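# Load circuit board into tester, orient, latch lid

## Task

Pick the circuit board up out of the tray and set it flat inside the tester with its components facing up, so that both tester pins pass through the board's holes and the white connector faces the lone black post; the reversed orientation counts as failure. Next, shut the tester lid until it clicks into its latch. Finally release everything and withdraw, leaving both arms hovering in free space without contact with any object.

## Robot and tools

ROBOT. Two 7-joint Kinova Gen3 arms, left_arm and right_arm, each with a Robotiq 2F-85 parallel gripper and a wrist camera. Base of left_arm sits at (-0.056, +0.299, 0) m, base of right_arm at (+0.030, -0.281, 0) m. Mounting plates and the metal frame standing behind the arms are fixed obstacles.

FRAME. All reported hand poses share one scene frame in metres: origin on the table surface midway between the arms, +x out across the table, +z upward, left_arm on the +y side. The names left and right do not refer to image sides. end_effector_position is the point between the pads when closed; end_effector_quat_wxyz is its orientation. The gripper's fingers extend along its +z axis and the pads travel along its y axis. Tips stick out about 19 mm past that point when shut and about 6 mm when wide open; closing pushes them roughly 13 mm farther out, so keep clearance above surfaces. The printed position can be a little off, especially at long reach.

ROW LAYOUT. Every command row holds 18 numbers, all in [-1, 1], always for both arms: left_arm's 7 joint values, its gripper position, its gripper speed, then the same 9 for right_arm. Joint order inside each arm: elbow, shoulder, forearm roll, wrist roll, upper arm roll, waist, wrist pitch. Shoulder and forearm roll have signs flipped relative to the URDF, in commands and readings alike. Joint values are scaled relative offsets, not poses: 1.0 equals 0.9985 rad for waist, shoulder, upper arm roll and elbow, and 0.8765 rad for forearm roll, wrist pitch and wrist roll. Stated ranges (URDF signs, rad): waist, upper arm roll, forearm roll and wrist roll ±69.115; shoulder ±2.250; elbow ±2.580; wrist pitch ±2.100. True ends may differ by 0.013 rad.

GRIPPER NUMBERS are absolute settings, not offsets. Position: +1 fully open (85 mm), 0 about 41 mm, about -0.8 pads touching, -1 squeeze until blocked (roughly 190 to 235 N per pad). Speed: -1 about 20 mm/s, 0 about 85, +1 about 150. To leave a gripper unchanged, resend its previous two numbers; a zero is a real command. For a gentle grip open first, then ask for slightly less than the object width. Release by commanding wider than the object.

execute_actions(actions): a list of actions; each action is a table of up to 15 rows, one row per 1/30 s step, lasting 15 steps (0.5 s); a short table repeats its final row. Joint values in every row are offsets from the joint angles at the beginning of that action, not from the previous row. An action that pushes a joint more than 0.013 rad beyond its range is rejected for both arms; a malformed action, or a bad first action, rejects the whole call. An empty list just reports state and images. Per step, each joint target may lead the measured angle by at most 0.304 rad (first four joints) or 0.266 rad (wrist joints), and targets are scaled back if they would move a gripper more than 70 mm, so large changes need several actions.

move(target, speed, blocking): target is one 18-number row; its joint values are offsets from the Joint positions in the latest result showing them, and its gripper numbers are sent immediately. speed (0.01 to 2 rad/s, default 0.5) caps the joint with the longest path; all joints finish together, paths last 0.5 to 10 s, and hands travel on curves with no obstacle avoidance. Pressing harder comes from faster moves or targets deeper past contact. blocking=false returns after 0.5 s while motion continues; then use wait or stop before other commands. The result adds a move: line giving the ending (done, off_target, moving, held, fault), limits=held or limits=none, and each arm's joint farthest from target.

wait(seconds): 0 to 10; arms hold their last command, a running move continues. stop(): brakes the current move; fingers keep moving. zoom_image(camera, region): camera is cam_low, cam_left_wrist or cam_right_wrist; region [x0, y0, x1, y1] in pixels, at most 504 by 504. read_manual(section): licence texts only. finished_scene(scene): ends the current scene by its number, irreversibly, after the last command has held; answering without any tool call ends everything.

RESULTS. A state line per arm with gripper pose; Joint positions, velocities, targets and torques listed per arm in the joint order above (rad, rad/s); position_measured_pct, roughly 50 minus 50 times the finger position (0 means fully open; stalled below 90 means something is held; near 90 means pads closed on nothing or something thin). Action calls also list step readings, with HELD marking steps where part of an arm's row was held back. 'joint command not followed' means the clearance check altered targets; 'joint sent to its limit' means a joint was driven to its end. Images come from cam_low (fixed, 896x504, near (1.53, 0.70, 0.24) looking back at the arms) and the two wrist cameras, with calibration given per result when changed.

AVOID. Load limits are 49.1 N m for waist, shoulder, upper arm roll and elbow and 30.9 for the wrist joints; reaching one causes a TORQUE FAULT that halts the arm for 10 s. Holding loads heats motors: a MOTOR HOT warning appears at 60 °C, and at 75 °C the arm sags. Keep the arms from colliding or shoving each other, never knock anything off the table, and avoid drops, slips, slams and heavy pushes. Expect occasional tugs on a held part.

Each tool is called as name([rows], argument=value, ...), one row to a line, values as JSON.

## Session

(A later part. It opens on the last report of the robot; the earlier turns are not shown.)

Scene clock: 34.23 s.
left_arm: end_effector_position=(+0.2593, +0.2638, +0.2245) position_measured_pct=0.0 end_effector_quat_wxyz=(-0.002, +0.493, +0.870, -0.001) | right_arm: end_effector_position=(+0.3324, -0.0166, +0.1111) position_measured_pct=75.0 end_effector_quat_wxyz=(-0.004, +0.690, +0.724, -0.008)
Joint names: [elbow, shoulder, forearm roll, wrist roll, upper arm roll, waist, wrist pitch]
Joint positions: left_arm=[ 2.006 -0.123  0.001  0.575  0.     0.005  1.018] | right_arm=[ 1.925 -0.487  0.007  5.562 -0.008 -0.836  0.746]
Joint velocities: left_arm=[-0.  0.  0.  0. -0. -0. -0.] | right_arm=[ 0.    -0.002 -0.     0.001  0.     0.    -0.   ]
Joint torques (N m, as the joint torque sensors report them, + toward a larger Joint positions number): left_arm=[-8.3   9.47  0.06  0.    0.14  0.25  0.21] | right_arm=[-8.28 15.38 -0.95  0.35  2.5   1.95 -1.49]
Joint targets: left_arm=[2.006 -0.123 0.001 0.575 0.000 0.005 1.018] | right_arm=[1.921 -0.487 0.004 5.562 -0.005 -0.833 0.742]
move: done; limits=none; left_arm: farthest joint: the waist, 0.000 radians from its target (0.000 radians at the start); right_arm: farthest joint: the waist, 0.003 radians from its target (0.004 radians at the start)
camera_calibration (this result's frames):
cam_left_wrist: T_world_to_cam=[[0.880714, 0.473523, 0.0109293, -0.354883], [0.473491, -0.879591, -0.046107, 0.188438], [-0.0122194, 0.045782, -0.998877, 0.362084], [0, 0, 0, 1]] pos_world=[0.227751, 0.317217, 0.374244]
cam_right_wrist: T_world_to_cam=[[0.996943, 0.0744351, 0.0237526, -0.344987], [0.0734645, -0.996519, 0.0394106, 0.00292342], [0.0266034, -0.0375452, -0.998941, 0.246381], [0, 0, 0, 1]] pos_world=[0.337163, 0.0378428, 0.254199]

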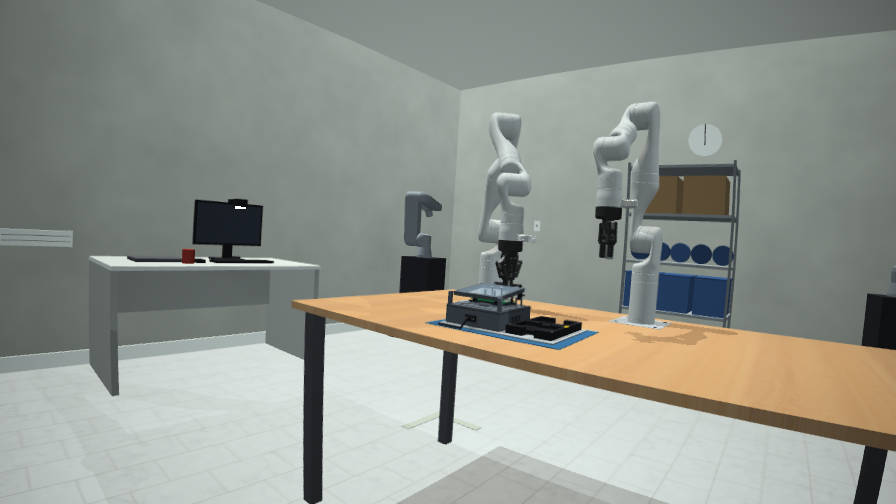

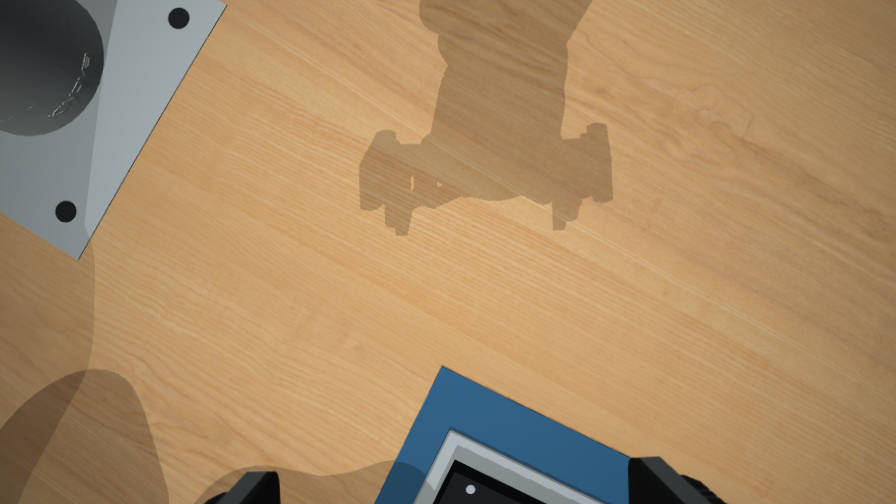

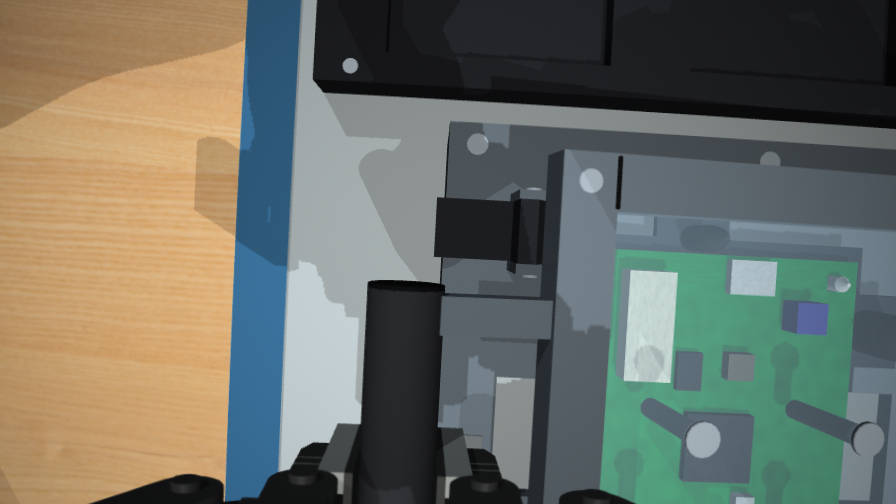

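move(target=[0,0,0,0,0,0,0,1,0,0.02,-0.0263,0,0,0,-0.002,-0.0527,-0.57,-0.3], speed=0.06)

zoom_image(camera="cam_low", region=[430, 230, 570, 340])

Scene clock: 35.37 s.
left_arm: end_effector_position=(+0.2593, +0.2638, +0.2245) position_measured_pct=0.0 end_effector_quat_wxyz=(-0.002, +0.493, +0.870, -0.001) | right_arm: end_effector_position=(+0.3311, -0.0166, +0.0979) position_measured_pct=75.8 end_effector_quat_wxyz=(-0.004, +0.689, +0.725, -0.007)
Joint names: [elbow, shoulder, forearm roll, wrist roll, upper arm roll, waist, wrist pitch]
Joint positions: left_arm=[ 2.006 -0.123  0.001  0.575  0.     0.005  1.018] | right_arm=[ 1.945 -0.509  0.007  5.561 -0.008 -0.838  0.701]
Joint velocities: left_arm=[-0.    -0.     0.     0.    -0.     0.     0.001] | right_arm=[ 0.     0.     0.    -0.001  0.    -0.001 -0.   ]
Joint torques (N m, as the joint torque sensors report them, + toward a larger Joint positions number): left_arm=[-8.36  9.51  0.01  0.13  0.47  0.21 -0.12] | right_arm=[-5.28 12.46  0.02  0.46  0.29  0.14 -0.57]
Joint targets: left_arm=[2.006 -0.123 0.001 0.575 0.000 0.005 1.018] | right_arm=[1.945 -0.513 0.007 5.562 -0.008 -0.838 0.700]
move: done; limits=none; left_arm: farthest joint: the waist, 0.000 radians from its target (0.000 radians at the start); right_arm: farthest joint: the shoulder, 0.004 radians from its target (0.026 radians at the start)
camera_calibration (this result's frames):
cam_left_wrist: T_world_to_cam=[[0.880714, 0.473522, 0.0109306, -0.354884], [0.473491, -0.879591, -0.0461061, 0.188437], [-0.0122178, 0.0457819, -0.998877, 0.362084], [0, 0, 0, 1]] pos_world=[0.227752, 0.317217, 0.374244]
cam_right_wrist: T_world_to_cam=[[0.996801, 0.0757295, 0.0255431, -0.343439], [0.0747399, -0.99649, 0.0376969, 0.00327248], [0.0283082, -0.0356673, -0.998963, 0.232741], [0, 0, 0, 1]] pos_world=[0.335508, 0.0375707, 0.241149]

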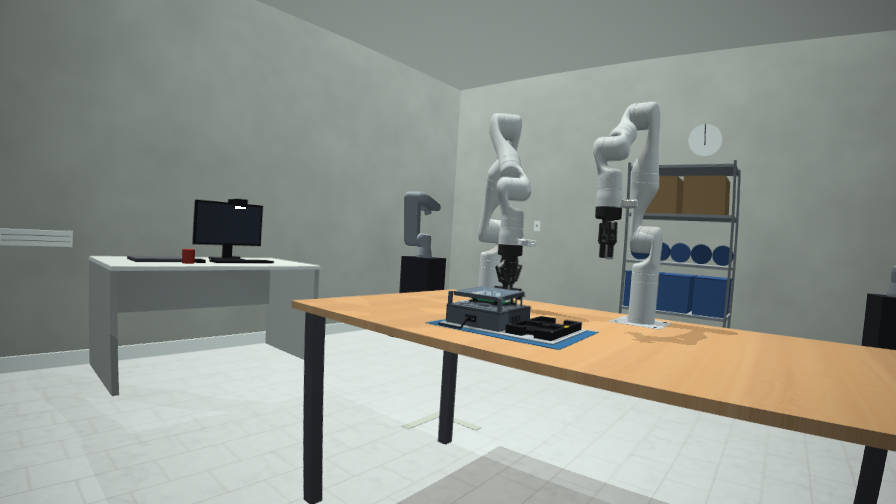

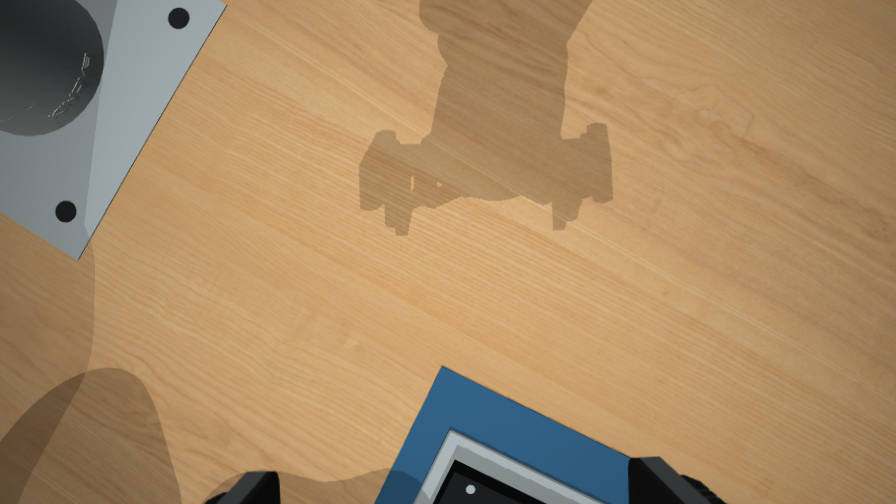

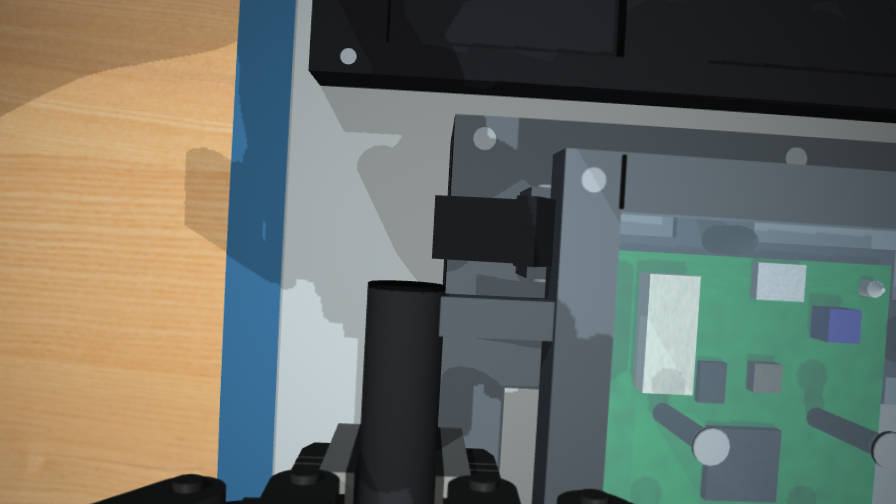

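Region (430, 230, 570, 340) of cam_low's 896x504 image, scaled by 3.600, with more detail than that image has; it fills the top 396 rows of this view, and the rest is white.

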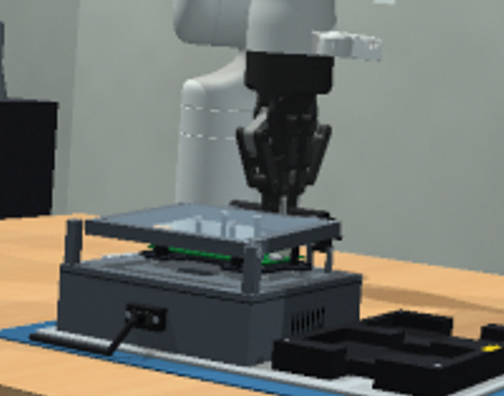

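Latch deflecting; press further.

move(target=[0,0,0,0,0,0,0,1,0,0.009,-0.017,0,0,0,0,-0.03,-0.57,-0.3], speed=0.04)

Scene clock: 36.30 s.
left_arm: end_effector_position=(+0.2593, +0.2638, +0.2245) position_measured_pct=0.0 end_effector_quat_wxyz=(-0.002, +0.493, +0.870, -0.001) | right_arm: end_effector_position=(+0.3309, -0.0166, +0.0917) position_measured_pct=75.8 end_effector_quat_wxyz=(-0.005, +0.689, +0.725, -0.005)
Joint names: [elbow, shoulder, forearm roll, wrist roll, upper arm roll, waist, wrist pitch]
Joint positions: left_arm=[ 2.006 -0.123  0.001  0.575  0.     0.005  1.018] | right_arm=[ 1.954 -0.52   0.007  5.561 -0.008 -0.838  0.678]
Joint velocities: left_arm=[-0. -0.  0. -0.  0.  0. -0.] | right_arm=[ 0.001 -0.001  0.     0.001  0.001 -0.001 -0.   ]
Joint torques (N m, as the joint torque sensors report them, + toward a larger Joint positions number): left_arm=[-8.01  9.44 -0.04  0.17  0.73  0.2   0.25] | right_arm=[-5.37 10.43 -0.07  0.49  0.26  0.27 -1.47]
Joint targets: left_arm=[2.006 -0.123 0.001 0.575 0.000 0.005 1.018] | right_arm=[1.954 -0.526 0.007 5.561 -0.008 -0.838 0.675]
move: done; limits=none; left_arm: farthest joint: the waist, 0.000 radians from its target (0.000 radians at the start); right_arm: farthest joint: the shoulder, 0.006 radians from its target (0.017 radians at the start)
camera_calibration (this result's frames):
cam_left_wrist: T_world_to_cam=[[0.880714, 0.473522, 0.0109318, -0.354885], [0.473491, -0.879591, -0.0461053, 0.188437], [-0.0122163, 0.0457817, -0.998877, 0.362084], [0, 0, 0, 1]] pos_world=[0.227753, 0.317216, 0.374244]
cam_right_wrist: T_world_to_cam=[[0.996782, 0.0752335, 0.0276632, -0.34332], [0.0742303, -0.996603, 0.03566, 0.00392312], [0.0302521, -0.0334918, -0.998981, 0.225998], [0, 0, 0, 1]] pos_world=[0.335087, 0.0373081, 0.235125]

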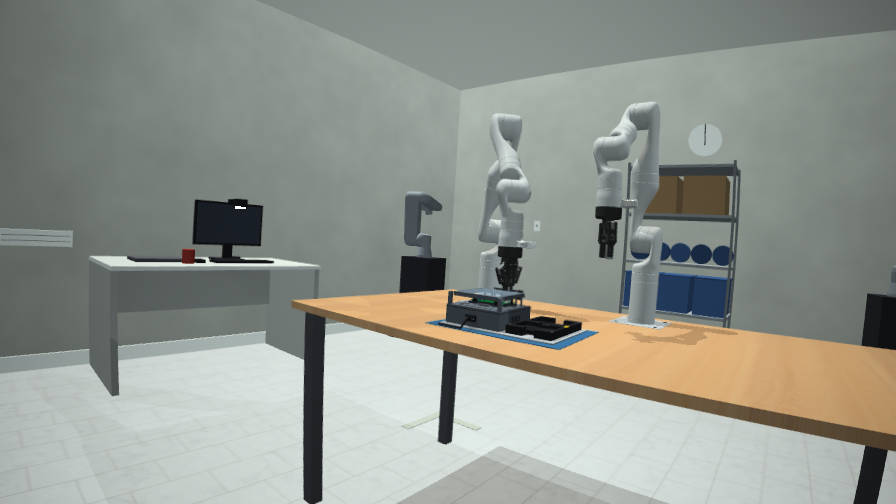

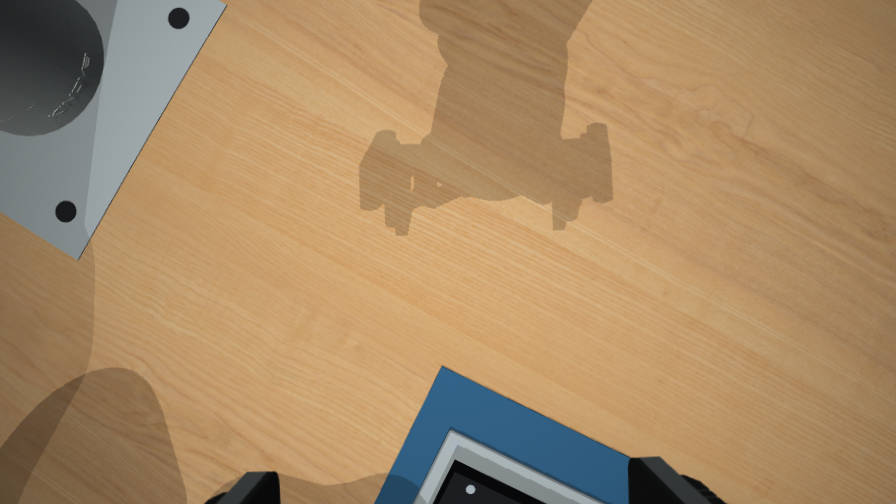

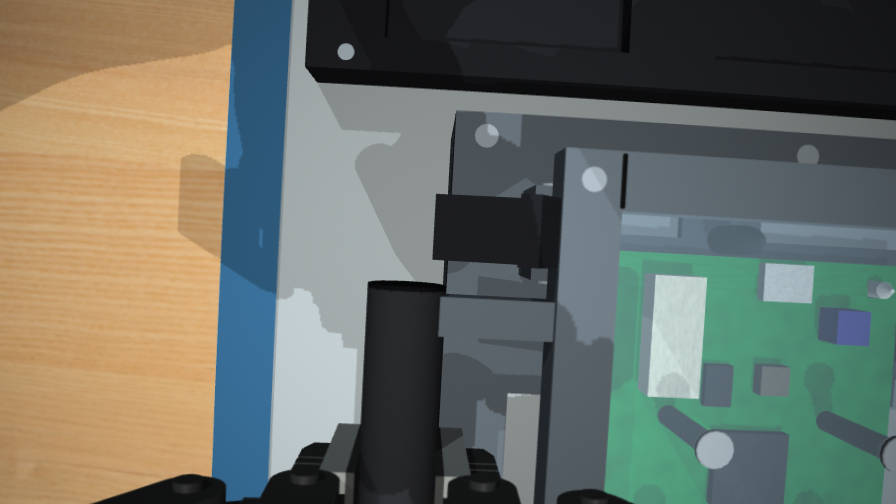

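move(target=[0,0,0,0,0,0,0,1,0,0.008,-0.02,0,0,0,0,-0.03,-0.57,-0.3], speed=0.04)

zoom_image(camera="cam_low", region=[430, 230, 570, 340])

Scene clock: 37.27 s.
left_arm: end_effector_position=(+0.2593, +0.2638, +0.2245) position_measured_pct=0.0 end_effector_quat_wxyz=(-0.002, +0.493, +0.870, -0.001) | right_arm: end_effector_position=(+0.3309, -0.0165, +0.0880) position_measured_pct=75.8 end_effector_quat_wxyz=(-0.005, +0.690, +0.724, -0.003)
Joint names: [elbow, shoulder, forearm roll, wrist roll, upper arm roll, waist, wrist pitch]
Joint positions: left_arm=[ 2.006 -0.123  0.001  0.575  0.     0.005  1.018] | right_arm=[ 1.962 -0.525  0.008  5.561 -0.008 -0.838  0.66 ]
Joint velocities: left_arm=[ 0.    -0.001 -0.    -0.    -0.     0.    -0.001] | right_arm=[ 0.001 -0.    -0.    -0.    -0.    -0.    -0.001]
Joint torques (N m, as the joint torque sensors report them, + toward a larger Joint positions number): left_arm=[-8.24  9.57  0.15  0.3   0.39 -0.05  0.24] | right_arm=[-5.21  3.52 -0.05  0.43  0.31 -0.01 -3.56]
Joint targets: left_arm=[2.006 -0.123 0.001 0.575 0.000 0.005 1.018] | right_arm=[1.962 -0.540 0.007 5.561 -0.008 -0.838 0.652]
move: off_target (right_arm); limits=none; left_arm: farthest joint: the waist, 0.000 radians from its target (0.000 radians at the start); right_arm: farthest joint: the shoulder, 0.015 radians from its target (0.020 radians at the start)
camera_calibration (this result's frames):
cam_left_wrist: T_world_to_cam=[[0.880714, 0.473522, 0.0109329, -0.354886], [0.473491, -0.879591, -0.0461045, 0.188436], [-0.012215, 0.0457815, -0.998877, 0.362083], [0, 0, 0, 1]] pos_world=[0.227754, 0.317216, 0.374244]
cam_right_wrist: T_world_to_cam=[[0.996745, 0.0743821, 0.0311011, -0.343507], [0.0733713, -0.996776, 0.0324677, 0.0046735], [0.0334159, -0.03008, -0.998989, 0.221301], [0, 0, 0, 1]] pos_world=[0.334651, 0.036866, 0.231609]

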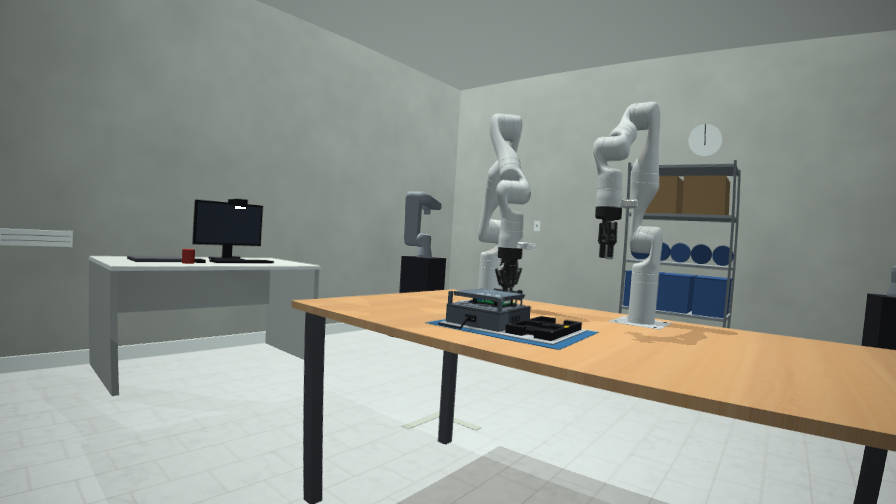

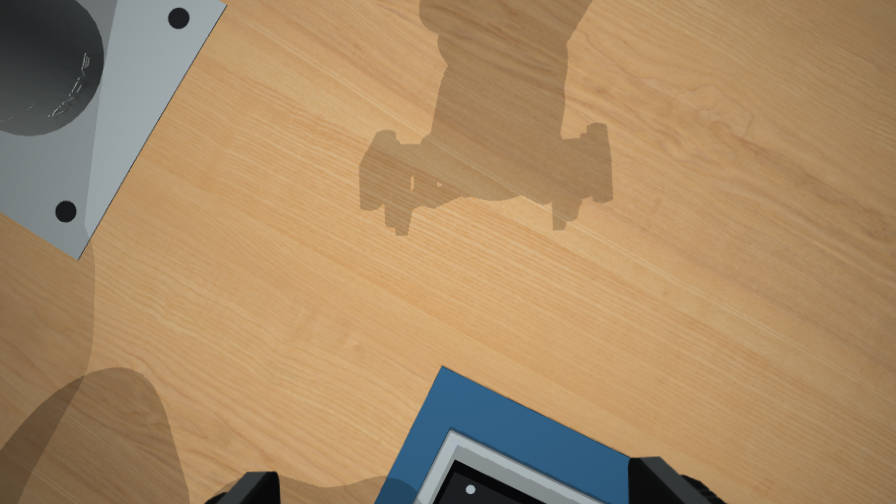

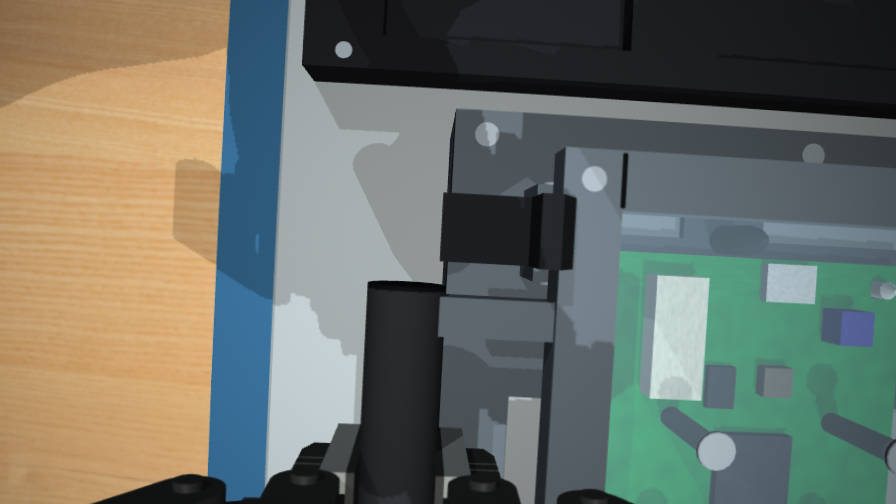

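Region (430, 230, 570, 340) of cam_low's 896x504 image, scaled by 3.600, with more detail than that image has; it fills the top 396 rows of this view, and the rest is white.

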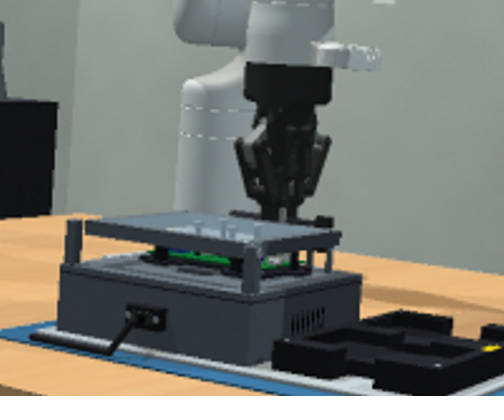

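Latched. (Right arm's reported z has pose-dependent error.) Release and lift.

move(target=[0,0,0,0,0,0,0,1,0,0,0.003,0,0,0,0,0,-0.35,0])

move(target=[0,0,0,0,0,0,0,1,0,-0.07,0.12,0,0,0,0,0.217,-0.35,0], speed=0.5)

finished_scene(scene=1)

Scene clock: 38.03 s.
left_arm: end_effector_position=(+0.2593, +0.2638, +0.2245) position_measured_pct=0.0 end_effector_quat_wxyz=(-0.002, +0.493, +0.870, -0.001) | right_arm: end_effector_position=(+0.3313, -0.0161, +0.0892) position_measured_pct=67.5 end_effector_quat_wxyz=(-0.005, +0.690, +0.724, -0.001)
Joint names: [elbow, shoulder, forearm roll, wrist roll, upper arm roll, waist, wrist pitch]
Joint positions: left_arm=[ 2.006 -0.123  0.001  0.575  0.     0.005  1.018] | right_arm=[ 1.962 -0.522  0.008  5.561 -0.008 -0.838  0.66 ]
Joint velocities: left_arm=[-0.  0.  0. -0. -0. -0.  0.] | right_arm=[-0.     0.001  0.    -0.001  0.    -0.    -0.   ]
Joint torques (N m, as the joint torque sensors report them, + toward a larger Joint positions number): left_arm=[-8.29  9.69  0.09  0.24  0.53 -0.01  0.01] | right_arm=[-5.18 15.56  0.21  0.19  0.37  0.02  0.14]
Joint targets: left_arm=[2.006 -0.123 0.001 0.575 0.000 0.005 1.018] | right_arm=[1.962 -0.522 0.008 5.561 -0.008 -0.838 0.660]
move: done; limits=none; left_arm: farthest joint: the waist, 0.000 radians from its target (0.000 radians at the start); right_arm: farthest joint: the waist, 0.000 radians from its target (0.000 radians at the start)
camera_calibration (this result's frames):
cam_left_wrist: T_world_to_cam=[[0.880714, 0.473522, 0.0109341, -0.354887], [0.47349, -0.879592, -0.0461036, 0.188435], [-0.0122135, 0.0457813, -0.998877, 0.362083], [0, 0, 0, 1]] pos_world=[0.227754, 0.317216, 0.374244]
cam_right_wrist: T_world_to_cam=[[0.996675, 0.0743144, 0.0333992, -0.344179], [0.0733031, -0.996842, 0.0305458, 0.00520524], [0.0355637, -0.027996, -0.998975, 0.221819], [0, 0, 0, 1]] pos_world=[0.334765, 0.0369763, 0.232928]

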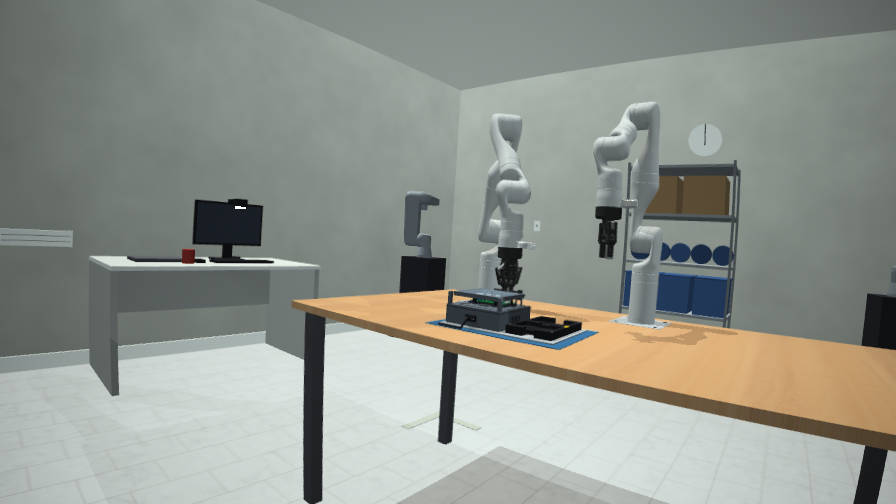

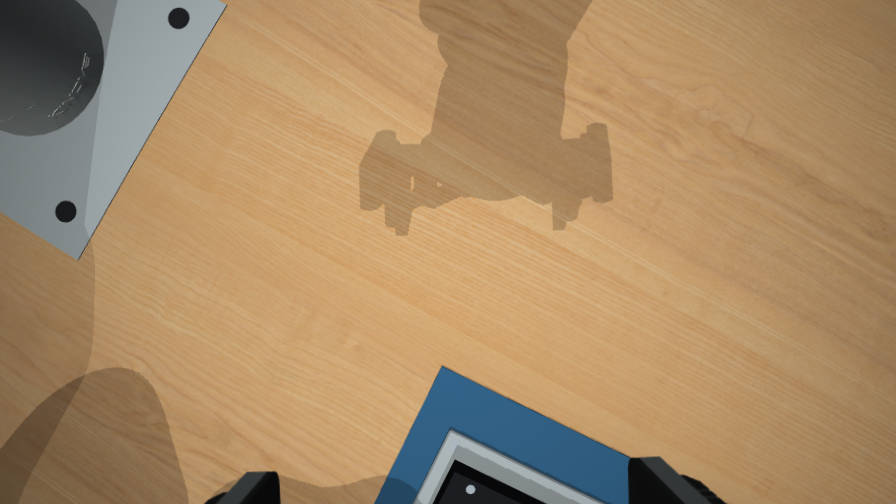

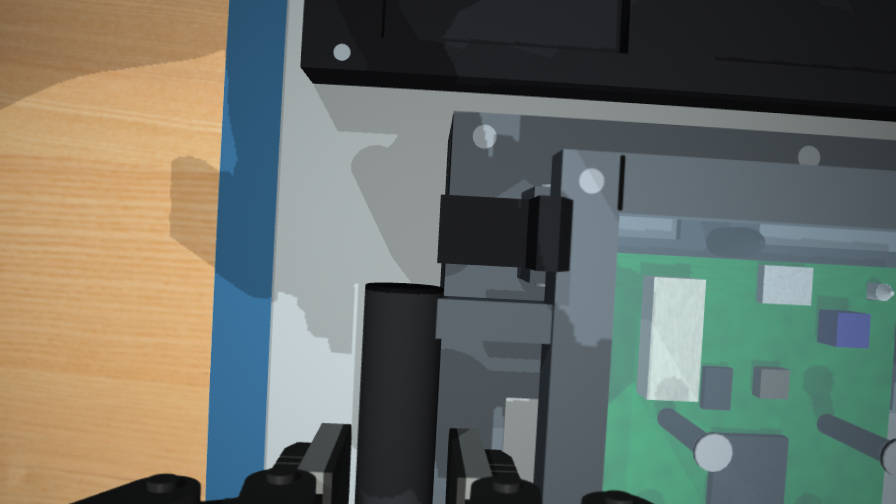

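Scene clock: 38.90 s.
left_arm: end_effector_position=(+0.2593, +0.2638, +0.2245) position_measured_pct=0.0 end_effector_quat_wxyz=(-0.002, +0.493, +0.870, -0.001) | right_arm: end_effector_position=(+0.3299, -0.0173, +0.1523) position_measured_pct=67.5 end_effector_quat_wxyz=(-0.005, +0.689, +0.725, -0.002)
Joint names: [elbow, shoulder, forearm roll, wrist roll, upper arm roll, waist, wrist pitch]
Joint positions: left_arm=[ 2.006 -0.123  0.001  0.575  0.     0.005  1.018] | right_arm=[ 1.892 -0.403  0.008  5.561 -0.008 -0.838  0.85 ]
Joint velocities: left_arm=[-0.    -0.    -0.    -0.001 -0.    -0.     0.   ] | right_arm=[-0.     0.003 -0.     0.001  0.     0.     0.   ]
Joint torques (N m, as the joint torque sensors report them, + toward a larger Joint positions number): left_arm=[-8.01  9.38 -0.11  0.24  0.67 -0.1   0.07] | right_arm=[-6.32 14.82  0.13  0.36  0.34  0.1   0.14]
Joint targets: left_arm=[2.006 -0.123 0.001 0.575 0.000 0.005 1.018] | right_arm=[1.892 -0.402 0.008 5.561 -0.008 -0.838 0.850]
move: done; limits=none; left_arm: farthest joint: the waist, 0.000 radians from its target (0.000 radians at the start); right_arm: farthest joint: the shoulder, 0.001 radians from its target (0.120 radians at the start)
camera_calibration (this result's frames):
cam_left_wrist: T_world_to_cam=[[0.880714, 0.473521, 0.0109351, -0.354888], [0.47349, -0.879592, -0.0461029, 0.188435], [-0.0122123, 0.0457811, -0.998877, 0.362083], [0, 0, 0, 1]] pos_world=[0.227755, 0.317216, 0.374244]
cam_right_wrist: T_world_to_cam=[[0.996589, 0.075778, 0.0326714, -0.344674], [0.0747749, -0.996721, 0.0309048, 0.00168829], [0.0349061, -0.0283564, -0.998988, 0.28502], [0, 0, 0, 1]] pos_world=[0.333423, 0.0358836, 0.29594]

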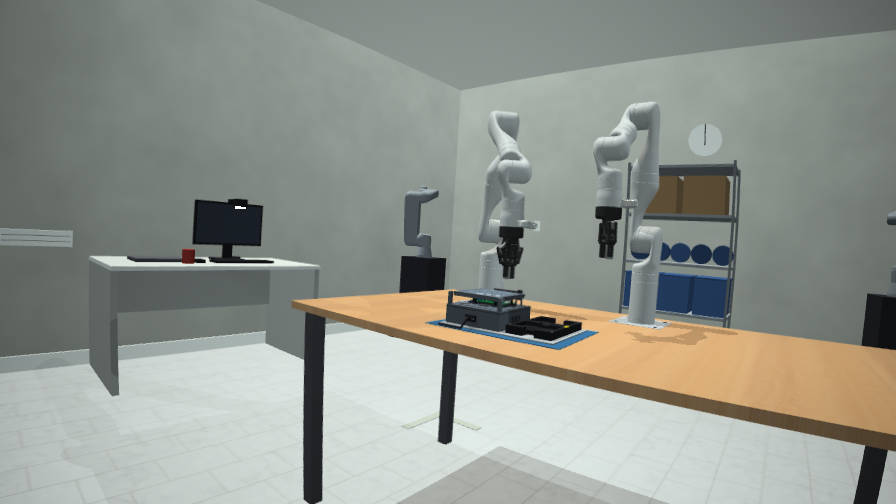

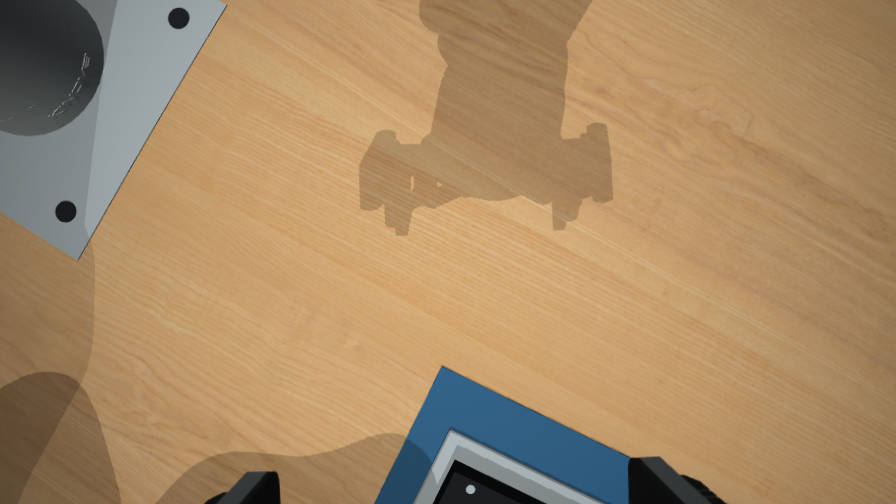

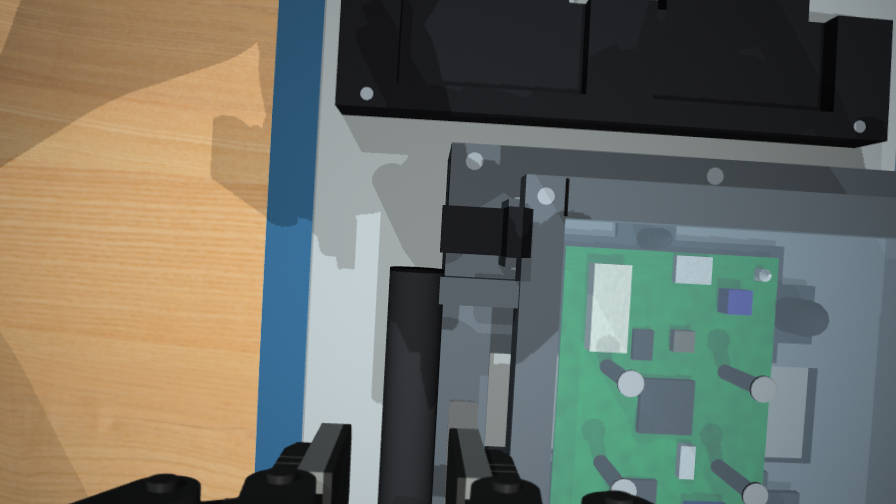

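The scene is finished: the task was done.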